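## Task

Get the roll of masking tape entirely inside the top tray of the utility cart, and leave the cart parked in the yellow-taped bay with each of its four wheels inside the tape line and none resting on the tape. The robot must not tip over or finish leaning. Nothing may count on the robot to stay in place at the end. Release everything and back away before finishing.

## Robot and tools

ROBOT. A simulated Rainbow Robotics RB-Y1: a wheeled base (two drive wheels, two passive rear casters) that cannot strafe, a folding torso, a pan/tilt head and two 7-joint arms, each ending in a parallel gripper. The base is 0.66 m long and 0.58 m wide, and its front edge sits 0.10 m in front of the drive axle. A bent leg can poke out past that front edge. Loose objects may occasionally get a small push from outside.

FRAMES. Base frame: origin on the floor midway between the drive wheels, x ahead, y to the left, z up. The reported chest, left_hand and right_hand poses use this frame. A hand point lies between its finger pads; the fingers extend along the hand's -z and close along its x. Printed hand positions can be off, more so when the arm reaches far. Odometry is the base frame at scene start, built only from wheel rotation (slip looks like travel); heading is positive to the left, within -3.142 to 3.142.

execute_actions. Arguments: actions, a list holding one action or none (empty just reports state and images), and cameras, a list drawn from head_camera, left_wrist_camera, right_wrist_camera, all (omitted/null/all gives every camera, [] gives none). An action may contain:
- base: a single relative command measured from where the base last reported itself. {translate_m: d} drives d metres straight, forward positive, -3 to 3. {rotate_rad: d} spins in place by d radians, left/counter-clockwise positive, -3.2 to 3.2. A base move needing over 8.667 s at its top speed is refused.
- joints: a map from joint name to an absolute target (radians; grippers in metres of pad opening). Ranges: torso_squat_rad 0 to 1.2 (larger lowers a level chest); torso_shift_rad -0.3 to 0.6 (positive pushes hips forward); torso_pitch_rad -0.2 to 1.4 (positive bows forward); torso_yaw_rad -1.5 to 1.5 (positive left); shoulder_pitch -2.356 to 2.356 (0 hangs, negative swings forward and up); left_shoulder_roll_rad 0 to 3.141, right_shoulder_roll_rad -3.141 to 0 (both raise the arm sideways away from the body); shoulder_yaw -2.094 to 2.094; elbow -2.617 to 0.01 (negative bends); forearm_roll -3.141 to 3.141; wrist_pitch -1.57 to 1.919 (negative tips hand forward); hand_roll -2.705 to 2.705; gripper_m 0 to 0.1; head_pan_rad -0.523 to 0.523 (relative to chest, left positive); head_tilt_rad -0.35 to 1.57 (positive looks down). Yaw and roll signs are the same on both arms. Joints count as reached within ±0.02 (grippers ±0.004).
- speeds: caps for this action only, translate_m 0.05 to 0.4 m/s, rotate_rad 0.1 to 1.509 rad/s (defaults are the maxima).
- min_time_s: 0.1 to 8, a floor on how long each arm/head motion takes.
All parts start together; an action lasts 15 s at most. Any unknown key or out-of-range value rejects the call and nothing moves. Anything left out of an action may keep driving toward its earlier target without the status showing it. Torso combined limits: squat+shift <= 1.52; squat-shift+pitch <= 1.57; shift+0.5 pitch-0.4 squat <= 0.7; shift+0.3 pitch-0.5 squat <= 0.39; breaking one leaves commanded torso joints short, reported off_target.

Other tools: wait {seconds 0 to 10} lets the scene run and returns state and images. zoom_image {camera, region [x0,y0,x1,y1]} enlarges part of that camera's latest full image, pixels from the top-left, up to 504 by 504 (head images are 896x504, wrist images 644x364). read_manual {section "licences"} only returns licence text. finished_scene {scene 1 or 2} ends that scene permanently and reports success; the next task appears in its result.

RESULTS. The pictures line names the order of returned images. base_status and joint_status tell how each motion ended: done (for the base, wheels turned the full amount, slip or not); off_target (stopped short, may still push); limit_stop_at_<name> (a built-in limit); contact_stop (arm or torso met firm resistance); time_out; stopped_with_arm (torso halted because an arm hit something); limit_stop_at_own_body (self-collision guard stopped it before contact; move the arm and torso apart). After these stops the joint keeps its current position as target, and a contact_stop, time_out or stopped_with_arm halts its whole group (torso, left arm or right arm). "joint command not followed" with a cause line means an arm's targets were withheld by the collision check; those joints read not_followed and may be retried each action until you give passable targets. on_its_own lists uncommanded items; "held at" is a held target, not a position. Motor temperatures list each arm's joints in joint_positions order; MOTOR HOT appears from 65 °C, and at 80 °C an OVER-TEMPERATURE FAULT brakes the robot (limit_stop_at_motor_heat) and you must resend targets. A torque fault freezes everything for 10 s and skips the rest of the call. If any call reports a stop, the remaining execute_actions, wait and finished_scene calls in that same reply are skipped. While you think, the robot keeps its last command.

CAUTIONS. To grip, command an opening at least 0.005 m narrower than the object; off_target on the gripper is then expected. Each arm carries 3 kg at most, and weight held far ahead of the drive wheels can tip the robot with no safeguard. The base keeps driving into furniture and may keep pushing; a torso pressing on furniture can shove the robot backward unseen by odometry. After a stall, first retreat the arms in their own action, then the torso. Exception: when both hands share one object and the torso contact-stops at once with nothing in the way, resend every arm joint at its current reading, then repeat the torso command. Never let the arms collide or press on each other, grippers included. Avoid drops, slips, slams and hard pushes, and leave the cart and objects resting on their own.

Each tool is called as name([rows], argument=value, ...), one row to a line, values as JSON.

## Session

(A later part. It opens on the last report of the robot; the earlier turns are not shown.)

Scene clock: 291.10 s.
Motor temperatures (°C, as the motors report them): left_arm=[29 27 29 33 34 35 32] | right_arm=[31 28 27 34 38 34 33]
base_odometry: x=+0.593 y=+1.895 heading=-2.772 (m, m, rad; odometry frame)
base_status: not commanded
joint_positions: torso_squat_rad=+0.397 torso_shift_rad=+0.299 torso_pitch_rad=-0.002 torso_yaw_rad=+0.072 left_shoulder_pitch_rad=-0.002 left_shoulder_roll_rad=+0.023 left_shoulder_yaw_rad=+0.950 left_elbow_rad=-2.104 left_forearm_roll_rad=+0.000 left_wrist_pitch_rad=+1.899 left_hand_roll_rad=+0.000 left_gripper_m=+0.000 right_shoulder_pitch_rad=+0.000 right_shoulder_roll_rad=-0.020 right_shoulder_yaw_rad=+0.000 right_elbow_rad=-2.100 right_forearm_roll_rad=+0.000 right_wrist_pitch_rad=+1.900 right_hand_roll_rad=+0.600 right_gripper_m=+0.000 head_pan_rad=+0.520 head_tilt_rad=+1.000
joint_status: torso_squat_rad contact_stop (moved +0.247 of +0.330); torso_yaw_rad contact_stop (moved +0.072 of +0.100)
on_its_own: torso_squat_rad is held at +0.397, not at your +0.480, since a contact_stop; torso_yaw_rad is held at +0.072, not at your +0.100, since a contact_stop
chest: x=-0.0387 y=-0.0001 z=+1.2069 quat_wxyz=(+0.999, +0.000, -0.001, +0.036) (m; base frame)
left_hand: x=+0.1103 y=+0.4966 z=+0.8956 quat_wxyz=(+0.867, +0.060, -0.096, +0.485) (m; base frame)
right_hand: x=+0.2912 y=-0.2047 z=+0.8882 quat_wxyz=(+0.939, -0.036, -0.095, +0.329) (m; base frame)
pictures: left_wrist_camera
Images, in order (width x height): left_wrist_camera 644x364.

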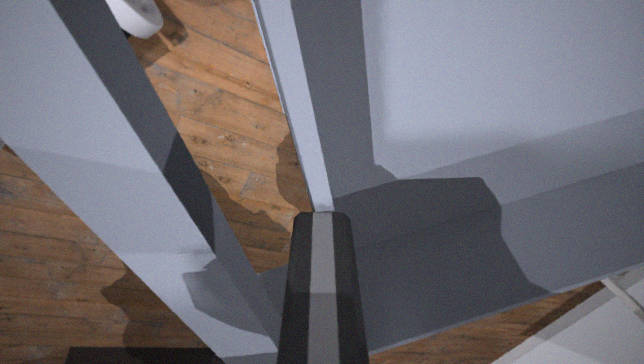

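On the rim. Extend by ~4 cm.

execute_actions([
  {"joints":{"torso_squat_rad":0.33,"left_elbow_rad":-2.1,"left_wrist_pitch_rad":1.75,"left_shoulder_yaw_rad":1.0}},
], cameras=[])

execute_actions([
  {"joints":{"torso_squat_rad":0.52}},
], cameras=["left_wrist_camera"])

execute_actions([
  {"base":{"translate_m":0.38},"speeds":{"translate_m":0.08}},
], cameras=["head_camera","left_wrist_camera"])

Scene clock: 299.50 s.
Motor temperatures (°C, as the motors report them): left_arm=[29 27 29 33 34 35 32] | right_arm=[32 28 27 34 38 34 33]
base_odometry: x=+0.593 y=+1.895 heading=-2.772 (m, m, rad; odometry frame)
base_status: not commanded
joint_positions: torso_squat_rad=+0.330 torso_shift_rad=+0.299 torso_pitch_rad=-0.002 torso_yaw_rad=+0.072 left_shoulder_pitch_rad=+0.000 left_shoulder_roll_rad=+0.020 left_shoulder_yaw_rad=+1.000 left_elbow_rad=-2.100 left_forearm_roll_rad=+0.000 left_wrist_pitch_rad=+1.750 left_hand_roll_rad=+0.000 left_gripper_m=+0.000 right_shoulder_pitch_rad=+0.000 right_shoulder_roll_rad=-0.020 right_shoulder_yaw_rad=+0.000 right_elbow_rad=-2.100 right_forearm_roll_rad=+0.000 right_wrist_pitch_rad=+1.900 right_hand_roll_rad=+0.600 right_gripper_m=+0.000 head_pan_rad=+0.520 head_tilt_rad=+1.000
joint_status: all done
on_its_own: torso_yaw_rad is held at +0.072, not at your +0.100, since a contact_stop
chest: x=-0.0333 y=+0.0006 z=+1.2227 quat_wxyz=(+0.999, +0.000, -0.001, +0.036) (m; base frame)
left_hand: x=+0.1170 y=+0.5320 z=+0.9187 quat_wxyz=(+0.846, +0.097, -0.155, +0.501) (m; base frame)
right_hand: x=+0.2963 y=-0.2045 z=+0.9040 quat_wxyz=(+0.939, -0.036, -0.094, +0.329) (m; base frame)
pictures: none
No camera images: the call's "cameras" was empty. Leave "cameras" out to get every camera's image.

Scene clock: 300.57 s.
Motor temperatures (°C, as the motors report them): left_arm=[29 27 29 33 34 35 32] | right_arm=[32 28 27 34 38 34 33]
base_odometry: x=+0.593 y=+1.895 heading=-2.772 (m, m, rad; odometry frame)
base_status: not commanded
joint_positions: torso_squat_rad=+0.426 torso_shift_rad=+0.298 torso_pitch_rad=-0.003 torso_yaw_rad=+0.072 left_shoulder_pitch_rad=-0.002 left_shoulder_roll_rad=+0.022 left_shoulder_yaw_rad=+1.000 left_elbow_rad=-2.103 left_forearm_roll_rad=+0.000 left_wrist_pitch_rad=+1.749 left_hand_roll_rad=+0.000 left_gripper_m=+0.000 right_shoulder_pitch_rad=+0.000 right_shoulder_roll_rad=-0.020 right_shoulder_yaw_rad=+0.000 right_elbow_rad=-2.100 right_forearm_roll_rad=+0.000 right_wrist_pitch_rad=+1.900 right_hand_roll_rad=+0.600 right_gripper_m=+0.000 head_pan_rad=+0.520 head_tilt_rad=+1.000
joint_status: torso_squat_rad contact_stop (moved +0.096 of +0.190)
on_its_own: torso_squat_rad is held at +0.426, not at your +0.520, since a contact_stop; torso_yaw_rad is held at +0.072, not at your +0.100, since a contact_stop
chest: x=-0.0416 y=+0.0000 z=+1.1991 quat_wxyz=(+0.999, +0.000, -0.002, +0.036) (m; base frame)
left_hand: x=+0.1098 y=+0.5330 z=+0.8976 quat_wxyz=(+0.845, +0.099, -0.158, +0.501) (m; base frame)
right_hand: x=+0.2885 y=-0.2047 z=+0.8807 quat_wxyz=(+0.939, -0.036, -0.095, +0.329) (m; base frame)
pictures: left_wrist_camera
Images, in order (width x height): left_wrist_camera 644x364.

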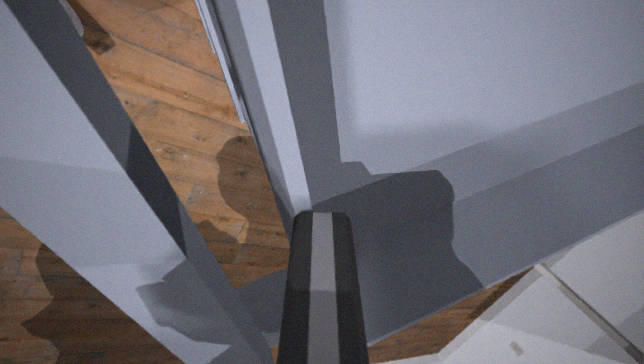

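not run: a stop came earlier in this reply.

execute_actions([
  {"joints":{"torso_squat_rad":0.3}},
], cameras=[])

execute_actions([
  {"joints":{"left_shoulder_roll_rad":0.12}},
], cameras=[])

execute_actions([
  {"joints":{"torso_squat_rad":0.61}},
], cameras=["left_wrist_camera"])

execute_actions([
  {"base":{"translate_m":0.38},"speeds":{"translate_m":0.08}},
], cameras=["head_camera","left_wrist_camera"])

Scene clock: 309.80 s.
Motor temperatures (°C, as the motors report them): left_arm=[29 27 29 32 34 35 32] | right_arm=[32 28 27 35 38 34 33]
base_odometry: x=+0.593 y=+1.895 heading=-2.772 (m, m, rad; odometry frame)
base_status: not commanded
joint_positions: torso_squat_rad=+0.300 torso_shift_rad=+0.299 torso_pitch_rad=-0.003 torso_yaw_rad=+0.072 left_shoulder_pitch_rad=+0.000 left_shoulder_roll_rad=+0.020 left_shoulder_yaw_rad=+1.000 left_elbow_rad=-2.100 left_forearm_roll_rad=+0.000 left_wrist_pitch_rad=+1.750 left_hand_roll_rad=+0.000 left_gripper_m=+0.000 right_shoulder_pitch_rad=+0.000 right_shoulder_roll_rad=-0.020 right_shoulder_yaw_rad=+0.000 right_elbow_rad=-2.100 right_forearm_roll_rad=+0.000 right_wrist_pitch_rad=+1.900 right_hand_roll_rad=+0.600 right_gripper_m=+0.000 head_pan_rad=+0.520 head_tilt_rad=+1.000
joint_status: all done
on_its_own: torso_yaw_rad is held at +0.072, not at your +0.100, since a contact_stop
chest: x=-0.0320 y=+0.0005 z=+1.2290 quat_wxyz=(+0.999, +0.000, -0.001, +0.036) (m; base frame)
left_hand: x=+0.1186 y=+0.5322 z=+0.9253 quat_wxyz=(+0.846, +0.097, -0.156, +0.501) (m; base frame)
right_hand: x=+0.2979 y=-0.2045 z=+0.9107 quat_wxyz=(+0.939, -0.036, -0.095, +0.329) (m; base frame)
pictures: none
No camera images: the call's "cameras" was empty. Leave "cameras" out to get every camera's image.

Scene clock: 310.47 s.
Motor temperatures (°C, as the motors report them): left_arm=[29 27 29 32 34 35 32] | right_arm=[32 28 27 35 38 34 33]
base_odometry: x=+0.593 y=+1.895 heading=-2.772 (m, m, rad; odometry frame)
base_status: not commanded
joint_positions: torso_squat_rad=+0.300 torso_shift_rad=+0.299 torso_pitch_rad=-0.003 torso_yaw_rad=+0.072 left_shoulder_pitch_rad=+0.000 left_shoulder_roll_rad=+0.120 left_shoulder_yaw_rad=+1.000 left_elbow_rad=-2.100 left_forearm_roll_rad=+0.000 left_wrist_pitch_rad=+1.750 left_hand_roll_rad=+0.000 left_gripper_m=+0.000 right_shoulder_pitch_rad=+0.000 right_shoulder_roll_rad=-0.020 right_shoulder_yaw_rad=+0.000 right_elbow_rad=-2.100 right_forearm_roll_rad=+0.000 right_wrist_pitch_rad=+1.900 right_hand_roll_rad=+0.600 right_gripper_m=+0.000 head_pan_rad=+0.520 head_tilt_rad=+1.000
joint_status: all done
on_its_own: torso_yaw_rad is held at +0.072, not at your +0.100, since a contact_stop
chest: x=-0.0320 y=+0.0006 z=+1.2290 quat_wxyz=(+0.999, +0.000, -0.001, +0.036) (m; base frame)
left_hand: x=+0.1157 y=+0.5688 z=+0.9569 quat_wxyz=(+0.840, +0.141, -0.177, +0.493) (m; base frame)
right_hand: x=+0.2979 y=-0.2045 z=+0.9107 quat_wxyz=(+0.939, -0.036, -0.095, +0.329) (m; base frame)
pictures: none
No camera images: the call's "cameras" was empty. Leave "cameras" out to get every camera's image.

Scene clock: 312.27 s.
Motor temperatures (°C, as the motors report them): left_arm=[29 27 29 32 34 35 32] | right_arm=[32 28 27 35 38 34 33]
base_odometry: x=+0.593 y=+1.895 heading=-2.772 (m, m, rad; odometry frame)
base_status: not commanded
joint_positions: torso_squat_rad=+0.610 torso_shift_rad=+0.299 torso_pitch_rad=-0.003 torso_yaw_rad=+0.072 left_shoulder_pitch_rad=+0.000 left_shoulder_roll_rad=+0.120 left_shoulder_yaw_rad=+1.000 left_elbow_rad=-2.100 left_forearm_roll_rad=+0.000 left_wrist_pitch_rad=+1.750 left_hand_roll_rad=+0.000 left_gripper_m=+0.000 right_shoulder_pitch_rad=+0.000 right_shoulder_roll_rad=-0.020 right_shoulder_yaw_rad=+0.000 right_elbow_rad=-2.100 right_forearm_roll_rad=+0.000 right_wrist_pitch_rad=+1.900 right_hand_roll_rad=+0.600 right_gripper_m=+0.000 head_pan_rad=+0.520 head_tilt_rad=+1.000
joint_status: all done
on_its_own: torso_yaw_rad is held at +0.072, not at your +0.100, since a contact_stop
chest: x=-0.0601 y=+0.0005 z=+1.1383 quat_wxyz=(+0.999, +0.000, -0.001, +0.036) (m; base frame)
left_hand: x=+0.0877 y=+0.5688 z=+0.8662 quat_wxyz=(+0.840, +0.141, -0.177, +0.493) (m; base frame)
right_hand: x=+0.2699 y=-0.2045 z=+0.8200 quat_wxyz=(+0.939, -0.036, -0.095, +0.329) (m; base frame)
pictures: left_wrist_camera
Images, in order (width x height): left_wrist_camera 644x364.

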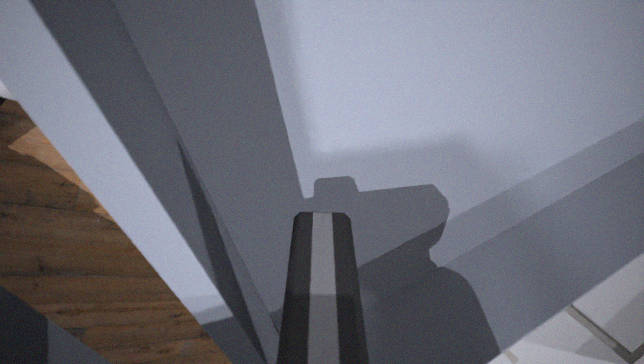

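Scene clock: 317.50 s.
Motor temperatures (°C, as the motors report them): left_arm=[29 27 29 33 34 35 32] | right_arm=[32 28 27 35 38 34 33]
base_odometry: x=+0.239 y=+1.758 heading=-2.772 (m, m, rad; odometry frame)
base_status: done
joint_positions: torso_squat_rad=+0.610 torso_shift_rad=+0.299 torso_pitch_rad=-0.003 torso_yaw_rad=+0.072 left_shoulder_pitch_rad=+0.000 left_shoulder_roll_rad=+0.120 left_shoulder_yaw_rad=+1.000 left_elbow_rad=-2.100 left_forearm_roll_rad=+0.000 left_wrist_pitch_rad=+1.750 left_hand_roll_rad=+0.000 left_gripper_m=+0.000 right_shoulder_pitch_rad=+0.000 right_shoulder_roll_rad=-0.020 right_shoulder_yaw_rad=+0.000 right_elbow_rad=-2.100 right_forearm_roll_rad=+0.000 right_wrist_pitch_rad=+1.900 right_hand_roll_rad=+0.600 right_gripper_m=+0.000 head_pan_rad=+0.520 head_tilt_rad=+1.000
joint_status: not commanded
on_its_own: torso_yaw_rad is held at +0.072, not at your +0.100, since a contact_stop
chest: x=-0.0599 y=+0.0005 z=+1.1383 quat_wxyz=(+0.999, +0.000, -0.001, +0.036) (m; base frame)
left_hand: x=+0.0874 y=+0.5690 z=+0.8662 quat_wxyz=(+0.840, +0.141, -0.177, +0.493) (m; base frame)
right_hand: x=+0.2700 y=-0.2045 z=+0.8200 quat_wxyz=(+0.939, -0.036, -0.095, +0.329) (m; base frame)
pictures: head_camera, left_wrist_camera
Images, in order (width x height): head_camera 896x504, left_wrist_camera 644x364.

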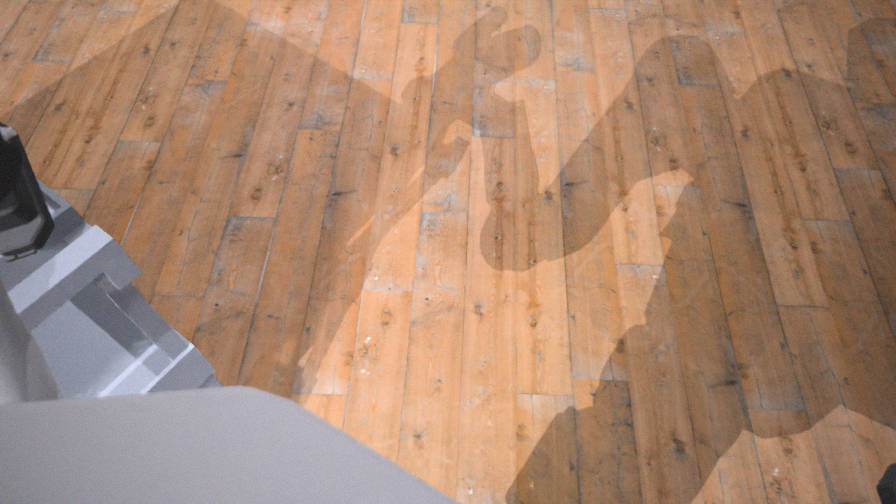

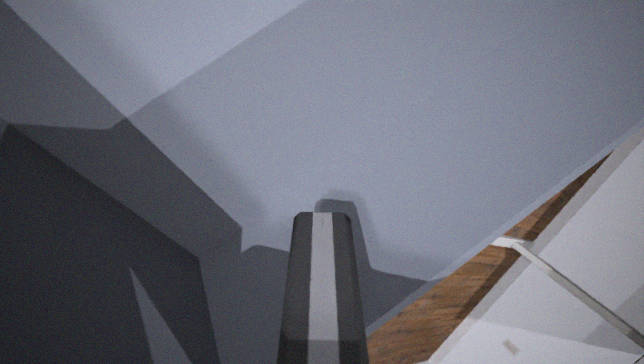

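execute_actions([
  {"joints":{"torso_squat_rad":0.1,"torso_shift_rad":0.05,"torso_yaw_rad":0,"head_pan_rad":0,"head_tilt_rad":0.8}},
], cameras=[])

execute_actions([
  {"base":{"rotate_rad":1.7},"joints":{"left_shoulder_roll_rad":0.02,"left_shoulder_yaw_rad":-0.3,"left_wrist_pitch_rad":1.9,"left_hand_roll_rad":0.3,"right_shoulder_yaw_rad":0.3,"right_hand_roll_rad":-0.3},"min_time_s":3},
], cameras=["head_camera"])

Scene clock: 328.27 s.
Motor temperatures (°C, as the motors report them): left_arm=[29 27 29 33 34 35 32] | right_arm=[32 28 27 35 38 34 33]
base_odometry: x=+0.239 y=+1.758 heading=-2.772 (m, m, rad; odometry frame)
base_status: not commanded
joint_positions: torso_squat_rad=+0.100 torso_shift_rad=+0.050 torso_pitch_rad=-0.003 torso_yaw_rad=+0.000 left_shoulder_pitch_rad=+0.000 left_shoulder_roll_rad=+0.120 left_shoulder_yaw_rad=+1.000 left_elbow_rad=-2.100 left_forearm_roll_rad=+0.000 left_wrist_pitch_rad=+1.750 left_hand_roll_rad=+0.000 left_gripper_m=+0.000 right_shoulder_pitch_rad=+0.000 right_shoulder_roll_rad=-0.020 right_shoulder_yaw_rad=+0.000 right_elbow_rad=-2.100 right_forearm_roll_rad=+0.000 right_wrist_pitch_rad=+1.900 right_hand_roll_rad=+0.600 right_gripper_m=+0.000 head_pan_rad=+0.000 head_tilt_rad=+0.800
joint_status: all done
chest: x=-0.1941 y=+0.0006 z=+1.2856 quat_wxyz=(+1.000, +0.000, -0.001, +0.000) (m; base frame)
left_hand: x=-0.0062 y=+0.5570 z=+1.0136 quat_wxyz=(+0.857, +0.134, -0.182, +0.463) (m; base frame)
right_hand: x=+0.1203 y=-0.2276 z=+0.9673 quat_wxyz=(+0.950, -0.040, -0.094, +0.295) (m; base frame)
pictures: none
No camera images: the call's "cameras" was empty. Leave "cameras" out to get every camera's image.

Scene clock: 332.33 s.
Motor temperatures (°C, as the motors report them): left_arm=[29 27 29 33 34 35 32] | right_arm=[32 28 27 35 38 34 33]
base_odometry: x=+0.239 y=+1.758 heading=-1.072 (m, m, rad; odometry frame)
base_status: done
joint_positions: torso_squat_rad=+0.100 torso_shift_rad=+0.050 torso_pitch_rad=-0.003 torso_yaw_rad=+0.000 left_shoulder_pitch_rad=+0.000 left_shoulder_roll_rad=+0.020 left_shoulder_yaw_rad=-0.300 left_elbow_rad=-2.100 left_forearm_roll_rad=+0.000 left_wrist_pitch_rad=+1.900 left_hand_roll_rad=+0.300 left_gripper_m=+0.000 right_shoulder_pitch_rad=+0.000 right_shoulder_roll_rad=-0.020 right_shoulder_yaw_rad=+0.300 right_elbow_rad=-2.100 right_forearm_roll_rad=+0.000 right_wrist_pitch_rad=+1.900 right_hand_roll_rad=-0.300 right_gripper_m=+0.000 head_pan_rad=+0.000 head_tilt_rad=+0.800
joint_status: all done
chest: x=-0.1941 y=+0.0006 z=+1.2856 quat_wxyz=(+1.000, +0.000, -0.001, +0.000) (m; base frame)
left_hand: x=+0.1063 y=+0.1360 z=+0.9651 quat_wxyz=(+0.995, -0.020, -0.097, -0.001) (m; base frame)
right_hand: x=+0.1063 y=-0.1350 z=+0.9653 quat_wxyz=(+0.995, +0.019, -0.097, +0.001) (m; base frame)
pictures: head_camera
Images, in order (width x height): head_camera 896x504.

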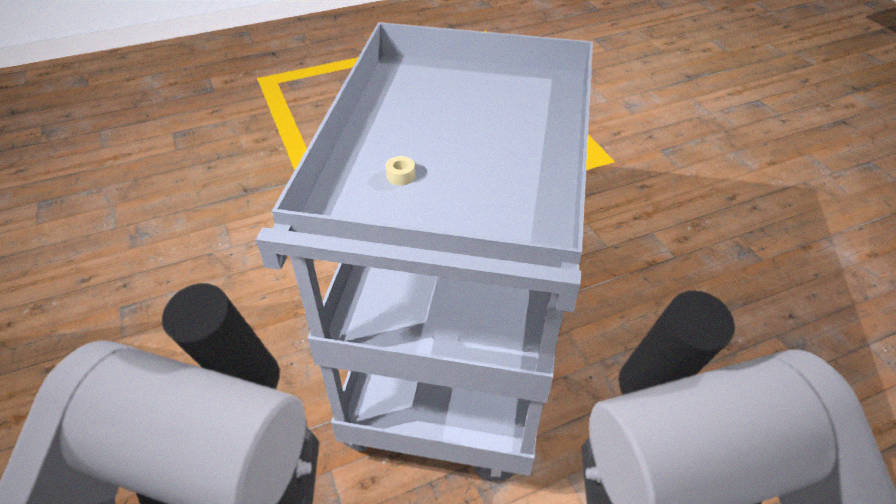

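execute_actions([
  {"base":{"translate_m":0.33},"joints":{"torso_shift_rad":0.3,"left_elbow_rad":-2.4,"head_tilt_rad":1}},
], cameras=["head_camera","right_wrist_camera"])

execute_actions([
  {"joints":{"torso_squat_rad":0.49}},
], cameras=["right_wrist_camera"])

execute_actions([
  {"joints":{"right_shoulder_yaw_rad":-0.2,"right_hand_roll_rad":0.2},"min_time_s":3},
], cameras=["head_camera"])

Scene clock: 352.73 s.
Motor temperatures (°C, as the motors report them): left_arm=[30 27 29 33 34 35 32] | right_arm=[32 28 27 35 38 34 33]
base_odometry: x=+0.397 y=+1.468 heading=-1.072 (m, m, rad; odometry frame)
base_status: done
joint_positions: torso_squat_rad=+0.100 torso_shift_rad=+0.300 torso_pitch_rad=-0.003 torso_yaw_rad=+0.000 left_shoulder_pitch_rad=+0.000 left_shoulder_roll_rad=+0.020 left_shoulder_yaw_rad=-0.300 left_elbow_rad=-2.400 left_forearm_roll_rad=+0.000 left_wrist_pitch_rad=+1.900 left_hand_roll_rad=+0.300 left_gripper_m=+0.000 right_shoulder_pitch_rad=+0.000 right_shoulder_roll_rad=-0.020 right_shoulder_yaw_rad=+0.300 right_elbow_rad=-2.100 right_forearm_roll_rad=+0.000 right_wrist_pitch_rad=+1.900 right_hand_roll_rad=-0.300 right_gripper_m=+0.000 head_pan_rad=+0.000 head_tilt_rad=+1.000
joint_status: all done
chest: x=-0.0230 y=+0.0006 z=+1.2553 quat_wxyz=(+1.000, +0.000, -0.001, +0.000) (m; base frame)
left_hand: x=+0.3000 y=+0.1272 z=+1.0237 quat_wxyz=(+0.969, -0.064, -0.238, -0.002) (m; base frame)
right_hand: x=+0.2774 y=-0.1350 z=+0.9351 quat_wxyz=(+0.995, +0.019, -0.097, +0.001) (m; base frame)
pictures: head_camera, right_wrist_camera
Images, in order (width x height): head_camera 896x504, right_wrist_camera 644x364.

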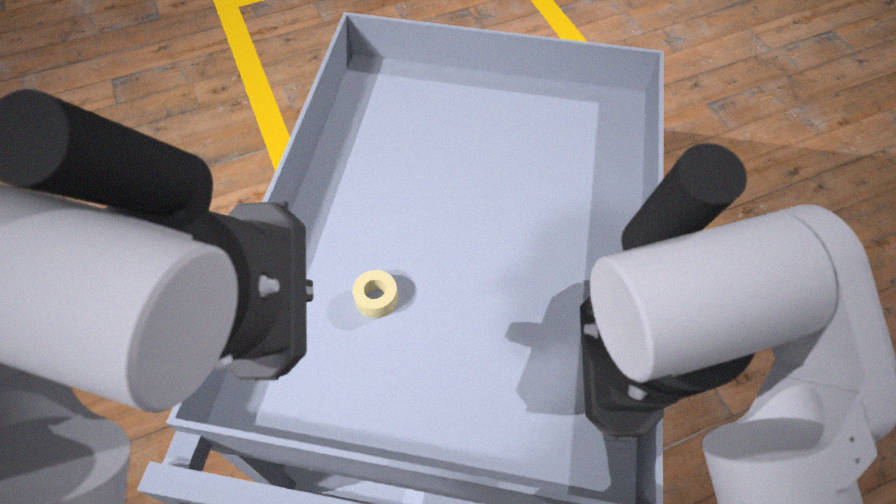

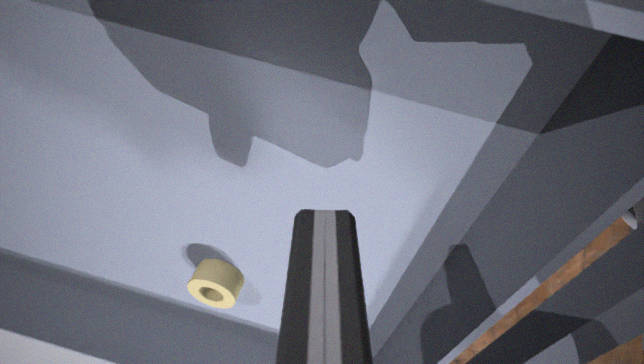

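Scene clock: 354.80 s.
Motor temperatures (°C, as the motors report them): left_arm=[30 27 29 33 34 35 32] | right_arm=[32 28 27 35 38 34 33]
base_odometry: x=+0.397 y=+1.468 heading=-1.072 (m, m, rad; odometry frame)
base_status: not commanded
joint_positions: torso_squat_rad=+0.490 torso_shift_rad=+0.300 torso_pitch_rad=-0.003 torso_yaw_rad=+0.000 left_shoulder_pitch_rad=+0.000 left_shoulder_roll_rad=+0.020 left_shoulder_yaw_rad=-0.300 left_elbow_rad=-2.400 left_forearm_roll_rad=+0.000 left_wrist_pitch_rad=+1.900 left_hand_roll_rad=+0.300 left_gripper_m=+0.000 right_shoulder_pitch_rad=+0.000 right_shoulder_roll_rad=-0.020 right_shoulder_yaw_rad=+0.300 right_elbow_rad=-2.100 right_forearm_roll_rad=+0.000 right_wrist_pitch_rad=+1.900 right_hand_roll_rad=-0.300 right_gripper_m=+0.000 head_pan_rad=+0.000 head_tilt_rad=+1.000
joint_status: all done
chest: x=-0.0465 y=+0.0006 z=+1.1800 quat_wxyz=(+1.000, +0.000, -0.001, +0.000) (m; base frame)
left_hand: x=+0.2766 y=+0.1271 z=+0.9485 quat_wxyz=(+0.969, -0.064, -0.238, -0.002) (m; base frame)
right_hand: x=+0.2541 y=-0.1351 z=+0.8598 quat_wxyz=(+0.995, +0.019, -0.097, +0.001) (m; base frame)
pictures: right_wrist_camera
Images, in order (width x height): right_wrist_camera 644x364.

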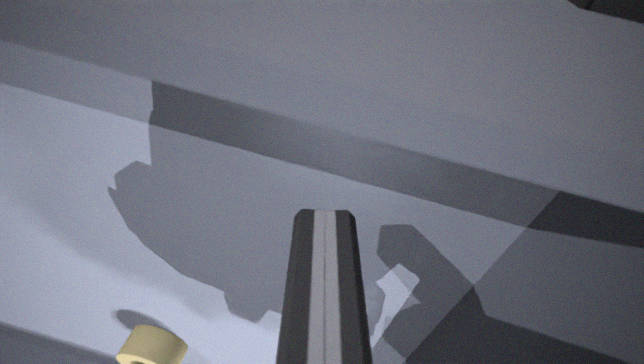

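Scene clock: 358.10 s.
Motor temperatures (°C, as the motors report them): left_arm=[30 27 29 33 34 35 32] | right_arm=[32 28 27 35 38 34 33]
base_odometry: x=+0.397 y=+1.468 heading=-1.072 (m, m, rad; odometry frame)
base_status: not commanded
joint_positions: torso_squat_rad=+0.490 torso_shift_rad=+0.300 torso_pitch_rad=-0.003 torso_yaw_rad=+0.000 left_shoulder_pitch_rad=+0.000 left_shoulder_roll_rad=+0.020 left_shoulder_yaw_rad=-0.300 left_elbow_rad=-2.400 left_forearm_roll_rad=+0.000 left_wrist_pitch_rad=+1.900 left_hand_roll_rad=+0.300 left_gripper_m=+0.000 right_shoulder_pitch_rad=+0.000 right_shoulder_roll_rad=-0.020 right_shoulder_yaw_rad=-0.199 right_elbow_rad=-2.100 right_forearm_roll_rad=+0.000 right_wrist_pitch_rad=+1.900 right_hand_roll_rad=+0.200 right_gripper_m=+0.000 head_pan_rad=+0.000 head_tilt_rad=+1.000
joint_status: all done
chest: x=-0.0464 y=+0.0006 z=+1.1800 quat_wxyz=(+1.000, +0.000, -0.001, +0.000) (m; base frame)
left_hand: x=+0.2766 y=+0.1272 z=+0.9485 quat_wxyz=(+0.969, -0.064, -0.238, -0.002) (m; base frame)
right_hand: x=+0.2619 y=-0.2894 z=+0.8631 quat_wxyz=(+0.995, -0.030, -0.100, +0.001) (m; base frame)
pictures: head_camera
Images, in order (width x height): head_camera 896x504.

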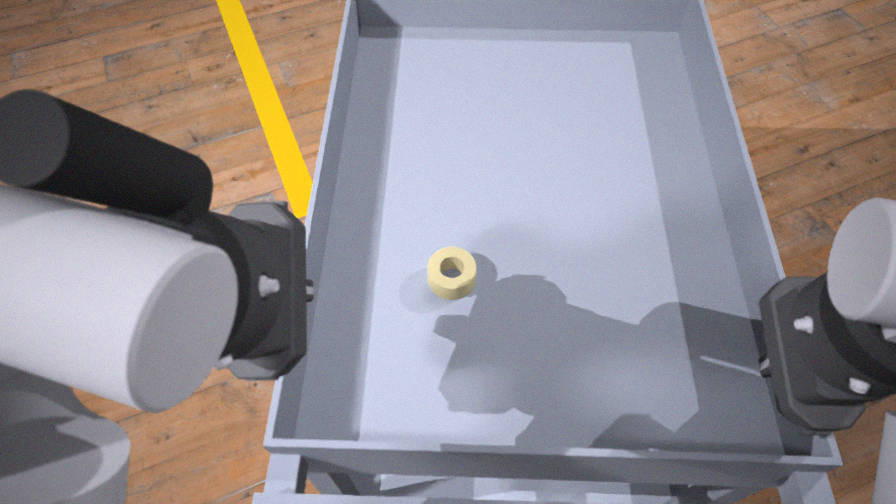

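execute_actions([
  {"joints":{"right_shoulder_yaw_rad":-0.52,"right_hand_roll_rad":0.5},"min_time_s":2},
], cameras=[])

execute_actions([
  {"joints":{"torso_squat_rad":0.15}},
], cameras=[])

execute_actions([
  {"base":{"translate_m":-0.27},"joints":{"right_shoulder_yaw_rad":-0.1,"right_hand_roll_rad":0.1,"head_tilt_rad":0.8}},
], cameras=[])

execute_actions([
  {"base":{"rotate_rad":0.13},"joints":{"torso_squat_rad":0.49}},
], cameras=["head_camera"])

execute_actions([
  {"base":{"translate_m":0.8},"speeds":{"translate_m":0.11}},
], cameras=["head_camera","right_wrist_camera"])

Scene clock: 376.37 s.
Motor temperatures (°C, as the motors report them): left_arm=[30 27 29 33 34 35 32] | right_arm=[32 28 27 35 38 34 33]
base_odometry: x=+0.397 y=+1.468 heading=-1.072 (m, m, rad; odometry frame)
base_status: not commanded
joint_positions: torso_squat_rad=+0.490 torso_shift_rad=+0.300 torso_pitch_rad=-0.003 torso_yaw_rad=+0.000 left_shoulder_pitch_rad=+0.000 left_shoulder_roll_rad=+0.020 left_shoulder_yaw_rad=-0.300 left_elbow_rad=-2.400 left_forearm_roll_rad=+0.000 left_wrist_pitch_rad=+1.900 left_hand_roll_rad=+0.300 left_gripper_m=+0.000 right_shoulder_pitch_rad=+0.000 right_shoulder_roll_rad=-0.020 right_shoulder_yaw_rad=-0.519 right_elbow_rad=-2.100 right_forearm_roll_rad=+0.000 right_wrist_pitch_rad=+1.900 right_hand_roll_rad=+0.500 right_gripper_m=+0.000 head_pan_rad=+0.000 head_tilt_rad=+1.000
joint_status: all done
chest: x=-0.0464 y=+0.0006 z=+1.1800 quat_wxyz=(+1.000, +0.000, -0.001, +0.000) (m; base frame)
left_hand: x=+0.2766 y=+0.1272 z=+0.9485 quat_wxyz=(+0.969, -0.064, -0.238, -0.002) (m; base frame)
right_hand: x=+0.2268 y=-0.3829 z=+0.8648 quat_wxyz=(+0.994, -0.059, -0.089, -0.009) (m; base frame)
pictures: none
No camera images: the call's "cameras" was empty. Leave "cameras" out to get every camera's image.

Scene clock: 378.30 s.
Motor temperatures (°C, as the motors report them): left_arm=[30 27 29 33 34 35 32] | right_arm=[32 28 27 35 38 34 33]
base_odometry: x=+0.397 y=+1.468 heading=-1.072 (m, m, rad; odometry frame)
base_status: not commanded
joint_positions: torso_squat_rad=+0.150 torso_shift_rad=+0.300 torso_pitch_rad=-0.003 torso_yaw_rad=+0.000 left_shoulder_pitch_rad=+0.000 left_shoulder_roll_rad=+0.020 left_shoulder_yaw_rad=-0.300 left_elbow_rad=-2.400 left_forearm_roll_rad=+0.000 left_wrist_pitch_rad=+1.900 left_hand_roll_rad=+0.300 left_gripper_m=+0.000 right_shoulder_pitch_rad=+0.000 right_shoulder_roll_rad=-0.020 right_shoulder_yaw_rad=-0.520 right_elbow_rad=-2.100 right_forearm_roll_rad=+0.000 right_wrist_pitch_rad=+1.900 right_hand_roll_rad=+0.500 right_gripper_m=+0.000 head_pan_rad=+0.000 head_tilt_rad=+1.000
joint_status: all done
chest: x=-0.0243 y=+0.0007 z=+1.2512 quat_wxyz=(+1.000, +0.000, -0.001, +0.000) (m; base frame)
left_hand: x=+0.2986 y=+0.1272 z=+1.0196 quat_wxyz=(+0.969, -0.064, -0.238, -0.002) (m; base frame)
right_hand: x=+0.2488 y=-0.3830 z=+0.9360 quat_wxyz=(+0.994, -0.059, -0.089, -0.009) (m; base frame)
pictures: none
No camera images: the call's "cameras" was empty. Leave "cameras" out to get every camera's image.

Scene clock: 380.50 s.
Motor temperatures (°C, as the motors report them): left_arm=[30 27 29 33 34 35 32] | right_arm=[32 28 27 35 38 34 33]
base_odometry: x=+0.268 y=+1.705 heading=-1.071 (m, m, rad; odometry frame)
base_status: done
joint_positions: torso_squat_rad=+0.150 torso_shift_rad=+0.300 torso_pitch_rad=-0.003 torso_yaw_rad=+0.000 left_shoulder_pitch_rad=+0.000 left_shoulder_roll_rad=+0.020 left_shoulder_yaw_rad=-0.300 left_elbow_rad=-2.400 left_forearm_roll_rad=+0.000 left_wrist_pitch_rad=+1.900 left_hand_roll_rad=+0.300 left_gripper_m=+0.000 right_shoulder_pitch_rad=+0.000 right_shoulder_roll_rad=-0.020 right_shoulder_yaw_rad=-0.100 right_elbow_rad=-2.100 right_forearm_roll_rad=+0.000 right_wrist_pitch_rad=+1.900 right_hand_roll_rad=+0.100 right_gripper_m=+0.000 head_pan_rad=+0.000 head_tilt_rad=+0.800
joint_status: all done
chest: x=-0.0244 y=+0.0007 z=+1.2512 quat_wxyz=(+1.000, +0.000, -0.001, +0.000) (m; base frame)
left_hand: x=+0.2986 y=+0.1271 z=+1.0196 quat_wxyz=(+0.969, -0.064, -0.238, -0.002) (m; base frame)
right_hand: x=+0.2884 y=-0.2589 z=+0.9335 quat_wxyz=(+0.995, -0.020, -0.101, +0.001) (m; base frame)
pictures: none
No camera images: the call's "cameras" was empty. Leave "cameras" out to get every camera's image.

Scene clock: 382.40 s.
Motor temperatures (°C, as the motors report them): left_arm=[30 27 29 33 34 35 32] | right_arm=[32 28 27 35 38 34 33]
base_odometry: x=+0.268 y=+1.705 heading=-0.942 (m, m, rad; odometry frame)
base_status: done
joint_positions: torso_squat_rad=+0.490 torso_shift_rad=+0.300 torso_pitch_rad=-0.003 torso_yaw_rad=+0.000 left_shoulder_pitch_rad=+0.000 left_shoulder_roll_rad=+0.020 left_shoulder_yaw_rad=-0.300 left_elbow_rad=-2.400 left_forearm_roll_rad=+0.000 left_wrist_pitch_rad=+1.900 left_hand_roll_rad=+0.300 left_gripper_m=+0.000 right_shoulder_pitch_rad=+0.000 right_shoulder_roll_rad=-0.020 right_shoulder_yaw_rad=-0.100 right_elbow_rad=-2.100 right_forearm_roll_rad=+0.000 right_wrist_pitch_rad=+1.900 right_hand_roll_rad=+0.100 right_gripper_m=+0.000 head_pan_rad=+0.000 head_tilt_rad=+0.800
joint_status: all done
chest: x=-0.0465 y=+0.0006 z=+1.1800 quat_wxyz=(+1.000, +0.000, -0.001, +0.000) (m; base frame)
left_hand: x=+0.2765 y=+0.1271 z=+0.9485 quat_wxyz=(+0.969, -0.064, -0.238, -0.002) (m; base frame)
right_hand: x=+0.2664 y=-0.2589 z=+0.8624 quat_wxyz=(+0.995, -0.020, -0.101, +0.001) (m; base frame)
pictures: head_camera
Images, in order (width x height): head_camera 896x504.

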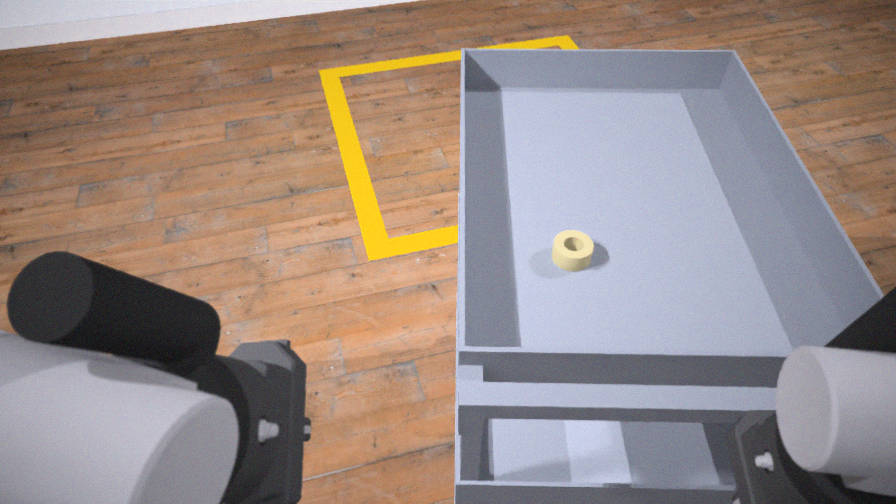

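Scene clock: 390.50 s.
Motor temperatures (°C, as the motors report them): left_arm=[30 27 29 33 34 35 32] | right_arm=[32 28 27 35 38 34 33]
base_odometry: x=+0.739 y=+1.059 heading=-0.941 (m, m, rad; odometry frame)
base_status: done
joint_positions: torso_squat_rad=+0.490 torso_shift_rad=+0.300 torso_pitch_rad=-0.003 torso_yaw_rad=+0.000 left_shoulder_pitch_rad=+0.000 left_shoulder_roll_rad=+0.020 left_shoulder_yaw_rad=-0.300 left_elbow_rad=-2.400 left_forearm_roll_rad=+0.000 left_wrist_pitch_rad=+1.900 left_hand_roll_rad=+0.300 left_gripper_m=+0.000 right_shoulder_pitch_rad=+0.000 right_shoulder_roll_rad=-0.020 right_shoulder_yaw_rad=-0.100 right_elbow_rad=-2.100 right_forearm_roll_rad=+0.000 right_wrist_pitch_rad=+1.900 right_hand_roll_rad=+0.100 right_gripper_m=+0.000 head_pan_rad=+0.000 head_tilt_rad=+0.800
joint_status: not commanded
chest: x=-0.0463 y=+0.0006 z=+1.1800 quat_wxyz=(+1.000, +0.000, -0.001, +0.000) (m; base frame)
left_hand: x=+0.2766 y=+0.1271 z=+0.9484 quat_wxyz=(+0.969, -0.064, -0.238, -0.002) (m; base frame)
right_hand: x=+0.2663 y=-0.2590 z=+0.8622 quat_wxyz=(+0.995, -0.020, -0.101, +0.001) (m; base frame)
pictures: head_camera, right_wrist_camera
Images, in order (width x height): head_camera 896x504, right_wrist_camera 644x364.

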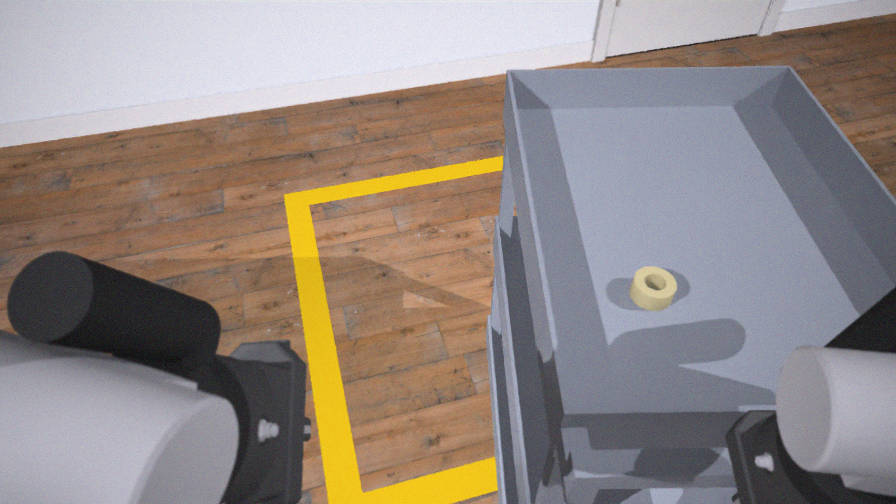

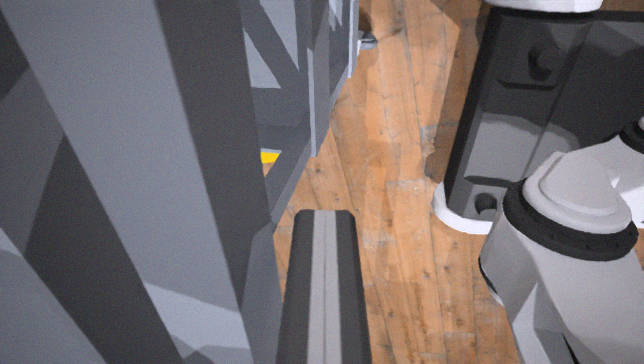

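execute_actions([
  {"base":{"rotate_rad":0.12},"joints":{"right_shoulder_yaw_rad":-0.45,"right_hand_roll_rad":0.45,"head_pan_rad":-0.3}},
], cameras=[])

execute_actions([
  {"base":{"translate_m":0.6},"speeds":{"translate_m":0.11},"joints":{"head_tilt_rad":1.0}},
], cameras=["head_camera","right_wrist_camera"])

Scene clock: 401.20 s.
Motor temperatures (°C, as the motors report them): left_arm=[30 27 29 33 34 35 32] | right_arm=[32 28 27 35 38 34 33]
base_odometry: x=+0.739 y=+1.058 heading=-0.822 (m, m, rad; odometry frame)
base_status: done
joint_positions: torso_squat_rad=+0.490 torso_shift_rad=+0.300 torso_pitch_rad=-0.003 torso_yaw_rad=+0.000 left_shoulder_pitch_rad=+0.000 left_shoulder_roll_rad=+0.020 left_shoulder_yaw_rad=-0.300 left_elbow_rad=-2.400 left_forearm_roll_rad=+0.000 left_wrist_pitch_rad=+1.900 left_hand_roll_rad=+0.300 left_gripper_m=+0.000 right_shoulder_pitch_rad=+0.000 right_shoulder_roll_rad=-0.020 right_shoulder_yaw_rad=-0.450 right_elbow_rad=-2.100 right_forearm_roll_rad=+0.000 right_wrist_pitch_rad=+1.900 right_hand_roll_rad=+0.450 right_gripper_m=+0.000 head_pan_rad=-0.300 head_tilt_rad=+0.800
joint_status: all done
chest: x=-0.0464 y=+0.0006 z=+1.1800 quat_wxyz=(+1.000, +0.000, -0.001, +0.000) (m; base frame)
left_hand: x=+0.2766 y=+0.1270 z=+0.9484 quat_wxyz=(+0.969, -0.064, -0.238, -0.002) (m; base frame)
right_hand: x=+0.2367 y=-0.3640 z=+0.8643 quat_wxyz=(+0.994, -0.054, -0.091, +0.001) (m; base frame)
pictures: none
No camera images: the call's "cameras" was empty. Leave "cameras" out to get every camera's image.

Scene clock: 407.50 s.
Motor temperatures (°C, as the motors report them): left_arm=[30 27 29 33 34 35 32] | right_arm=[32 28 27 35 38 34 33]
base_odometry: x=+1.147 y=+0.619 heading=-0.822 (m, m, rad; odometry frame)
base_status: done
joint_positions: torso_squat_rad=+0.490 torso_shift_rad=+0.300 torso_pitch_rad=-0.003 torso_yaw_rad=+0.000 left_shoulder_pitch_rad=+0.000 left_shoulder_roll_rad=+0.020 left_shoulder_yaw_rad=-0.300 left_elbow_rad=-2.400 left_forearm_roll_rad=+0.000 left_wrist_pitch_rad=+1.900 left_hand_roll_rad=+0.300 left_gripper_m=+0.000 right_shoulder_pitch_rad=+0.000 right_shoulder_roll_rad=-0.020 right_shoulder_yaw_rad=-0.450 right_elbow_rad=-2.100 right_forearm_roll_rad=+0.000 right_wrist_pitch_rad=+1.900 right_hand_roll_rad=+0.450 right_gripper_m=+0.000 head_pan_rad=-0.300 head_tilt_rad=+1.000
joint_status: all done
chest: x=-0.0464 y=+0.0006 z=+1.1800 quat_wxyz=(+1.000, +0.000, -0.001, +0.000) (m; base frame)
left_hand: x=+0.2766 y=+0.1270 z=+0.9484 quat_wxyz=(+0.969, -0.064, -0.238, -0.002) (m; base frame)
right_hand: x=+0.2367 y=-0.3640 z=+0.8644 quat_wxyz=(+0.994, -0.054, -0.091, +0.001) (m; base frame)
pictures: head_camera, right_wrist_camera
Images, in order (width x height): head_camera 896x504, right_wrist_camera 644x364.

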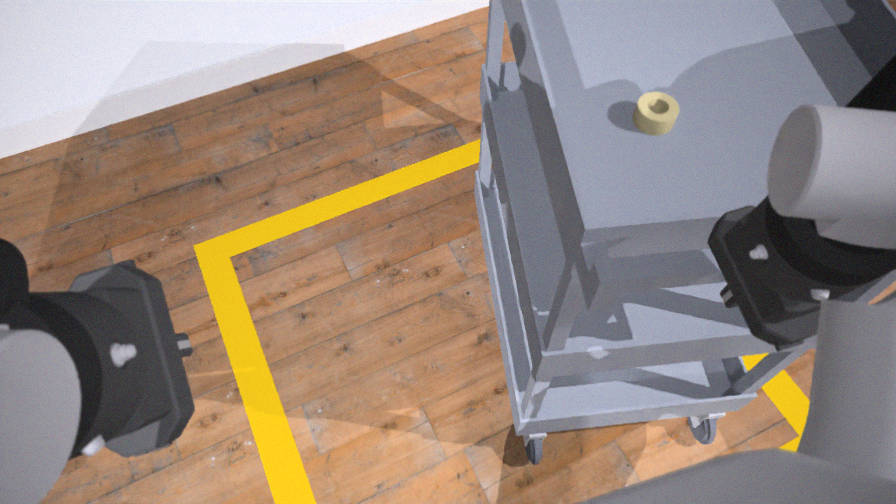

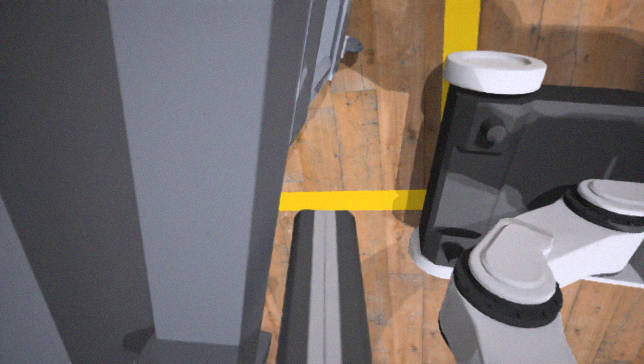

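execute_actions([
  {"base":{"translate_m":-0.4},"joints":{"right_shoulder_yaw_rad":0.3,"right_hand_roll_rad":-0.3,"head_pan_rad":0},"min_time_s":3},
], cameras=[])

execute_actions([
  {"base":{"rotate_rad":-1.3}},
], cameras=[])

execute_actions([
  {"base":{"translate_m":1.5}},
], cameras=[])

execute_actions([
  {"base":{"rotate_rad":1.7},"joints":{"head_pan_rad":0.3,"head_tilt_rad":0.85,"left_elbow_rad":-0.3,"left_wrist_pitch_rad":0,"left_shoulder_yaw_rad":0,"left_shoulder_roll_rad":0.06}},
], cameras=["head_camera"])

Scene clock: 427.07 s.
Motor temperatures (°C, as the motors report them): left_arm=[30 27 29 33 34 35 32] | right_arm=[32 28 27 35 38 34 33]
base_odometry: x=+0.875 y=+0.912 heading=-0.821 (m, m, rad; odometry frame)
base_status: done
joint_positions: torso_squat_rad=+0.490 torso_shift_rad=+0.300 torso_pitch_rad=-0.003 torso_yaw_rad=+0.000 left_shoulder_pitch_rad=+0.000 left_shoulder_roll_rad=+0.020 left_shoulder_yaw_rad=-0.300 left_elbow_rad=-2.400 left_forearm_roll_rad=+0.000 left_wrist_pitch_rad=+1.900 left_hand_roll_rad=+0.300 left_gripper_m=+0.000 right_shoulder_pitch_rad=+0.000 right_shoulder_roll_rad=-0.020 right_shoulder_yaw_rad=+0.300 right_elbow_rad=-2.100 right_forearm_roll_rad=+0.000 right_wrist_pitch_rad=+1.900 right_hand_roll_rad=-0.300 right_gripper_m=+0.000 head_pan_rad=+0.000 head_tilt_rad=+1.000
joint_status: all done
chest: x=-0.0464 y=+0.0006 z=+1.1800 quat_wxyz=(+1.000, +0.000, -0.001, +0.000) (m; base frame)
left_hand: x=+0.2766 y=+0.1270 z=+0.9485 quat_wxyz=(+0.969, -0.064, -0.238, -0.002) (m; base frame)
right_hand: x=+0.2540 y=-0.1352 z=+0.8597 quat_wxyz=(+0.995, +0.019, -0.097, +0.001) (m; base frame)
pictures: none
No camera images: the call's "cameras" was empty. Leave "cameras" out to get every camera's image.

Scene clock: 430.63 s.
Motor temperatures (°C, as the motors report them): left_arm=[30 27 29 33 34 35 32] | right_arm=[32 28 27 35 38 34 33]
base_odometry: x=+0.875 y=+0.912 heading=-2.120 (m, m, rad; odometry frame)
base_status: done
joint_positions: torso_squat_rad=+0.490 torso_shift_rad=+0.300 torso_pitch_rad=-0.003 torso_yaw_rad=+0.000 left_shoulder_pitch_rad=+0.000 left_shoulder_roll_rad=+0.020 left_shoulder_yaw_rad=-0.300 left_elbow_rad=-2.400 left_forearm_roll_rad=+0.000 left_wrist_pitch_rad=+1.900 left_hand_roll_rad=+0.300 left_gripper_m=+0.000 right_shoulder_pitch_rad=+0.000 right_shoulder_roll_rad=-0.020 right_shoulder_yaw_rad=+0.300 right_elbow_rad=-2.100 right_forearm_roll_rad=+0.000 right_wrist_pitch_rad=+1.900 right_hand_roll_rad=-0.300 right_gripper_m=+0.000 head_pan_rad=+0.000 head_tilt_rad=+1.000
joint_status: not commanded
chest: x=-0.0464 y=+0.0006 z=+1.1800 quat_wxyz=(+1.000, +0.000, -0.001, +0.000) (m; base frame)
left_hand: x=+0.2766 y=+0.1270 z=+0.9485 quat_wxyz=(+0.969, -0.064, -0.238, -0.002) (m; base frame)
right_hand: x=+0.2540 y=-0.1352 z=+0.8597 quat_wxyz=(+0.995, +0.019, -0.097, +0.001) (m; base frame)
pictures: none
No camera images: the call's "cameras" was empty. Leave "cameras" out to get every camera's image.

Scene clock: 435.73 s.
Motor temperatures (°C, as the motors report them): left_arm=[30 27 29 33 34 35 32] | right_arm=[32 28 27 35 38 34 33]
base_odometry: x=+0.091 y=-0.367 heading=-2.120 (m, m, rad; odometry frame)
base_status: done
joint_positions: torso_squat_rad=+0.490 torso_shift_rad=+0.300 torso_pitch_rad=-0.003 torso_yaw_rad=+0.000 left_shoulder_pitch_rad=+0.000 left_shoulder_roll_rad=+0.020 left_shoulder_yaw_rad=-0.300 left_elbow_rad=-2.400 left_forearm_roll_rad=+0.000 left_wrist_pitch_rad=+1.900 left_hand_roll_rad=+0.300 left_gripper_m=+0.000 right_shoulder_pitch_rad=+0.000 right_shoulder_roll_rad=-0.020 right_shoulder_yaw_rad=+0.300 right_elbow_rad=-2.100 right_forearm_roll_rad=+0.000 right_wrist_pitch_rad=+1.900 right_hand_roll_rad=-0.300 right_gripper_m=+0.000 head_pan_rad=+0.000 head_tilt_rad=+1.000
joint_status: not commanded
chest: x=-0.0463 y=+0.0006 z=+1.1800 quat_wxyz=(+1.000, +0.000, -0.001, +0.000) (m; base frame)
left_hand: x=+0.2766 y=+0.1270 z=+0.9484 quat_wxyz=(+0.969, -0.064, -0.238, -0.002) (m; base frame)
right_hand: x=+0.2541 y=-0.1352 z=+0.8597 quat_wxyz=(+0.995, +0.019, -0.097, +0.001) (m; base frame)
pictures: none
No camera images: the call's "cameras" was empty. Leave "cameras" out to get every camera's image.

Scene clock: 439.77 s.
Motor temperatures (°C, as the motors report them): left_arm=[30 27 29 33 34 35 32] | right_arm=[32 28 27 35 38 34 33]
base_odometry: x=+0.091 y=-0.367 heading=-0.421 (m, m, rad; odometry frame)
base_status: done
joint_positions: torso_squat_rad=+0.490 torso_shift_rad=+0.300 torso_pitch_rad=-0.003 torso_yaw_rad=+0.000 left_shoulder_pitch_rad=+0.000 left_shoulder_roll_rad=+0.060 left_shoulder_yaw_rad=+0.000 left_elbow_rad=-0.300 left_forearm_roll_rad=+0.000 left_wrist_pitch_rad=+0.000 left_hand_roll_rad=+0.300 left_gripper_m=+0.000 right_shoulder_pitch_rad=+0.000 right_shoulder_roll_rad=-0.020 right_shoulder_yaw_rad=+0.300 right_elbow_rad=-2.100 right_forearm_roll_rad=+0.000 right_wrist_pitch_rad=+1.900 right_hand_roll_rad=-0.300 right_gripper_m=+0.000 head_pan_rad=+0.300 head_tilt_rad=+0.850
joint_status: all done
chest: x=-0.0463 y=+0.0006 z=+1.1800 quat_wxyz=(+1.000, +0.000, -0.001, +0.000) (m; base frame)
left_hand: x=+0.1006 y=+0.2651 z=+0.5116 quat_wxyz=(+0.978, +0.007, -0.153, +0.143) (m; base frame)
right_hand: x=+0.2541 y=-0.1351 z=+0.8597 quat_wxyz=(+0.995, +0.019, -0.097, +0.001) (m; base frame)
pictures: head_camera
Images, in order (width x height): head_camera 896x504.

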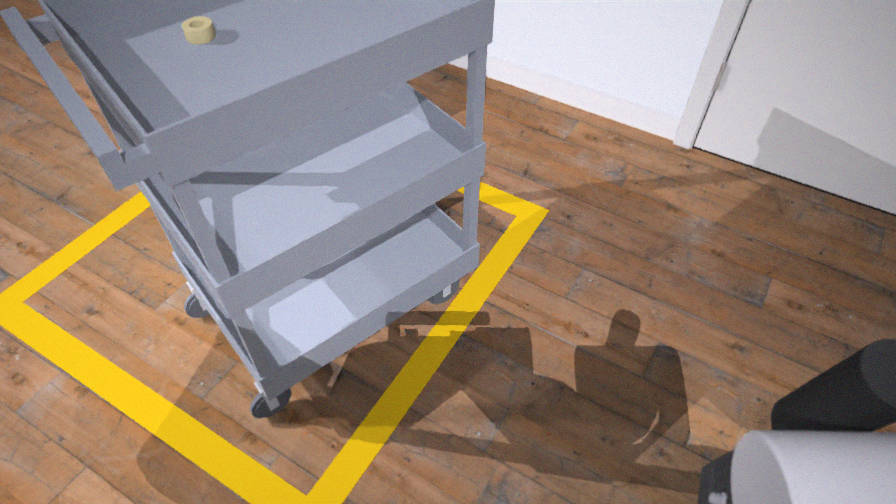

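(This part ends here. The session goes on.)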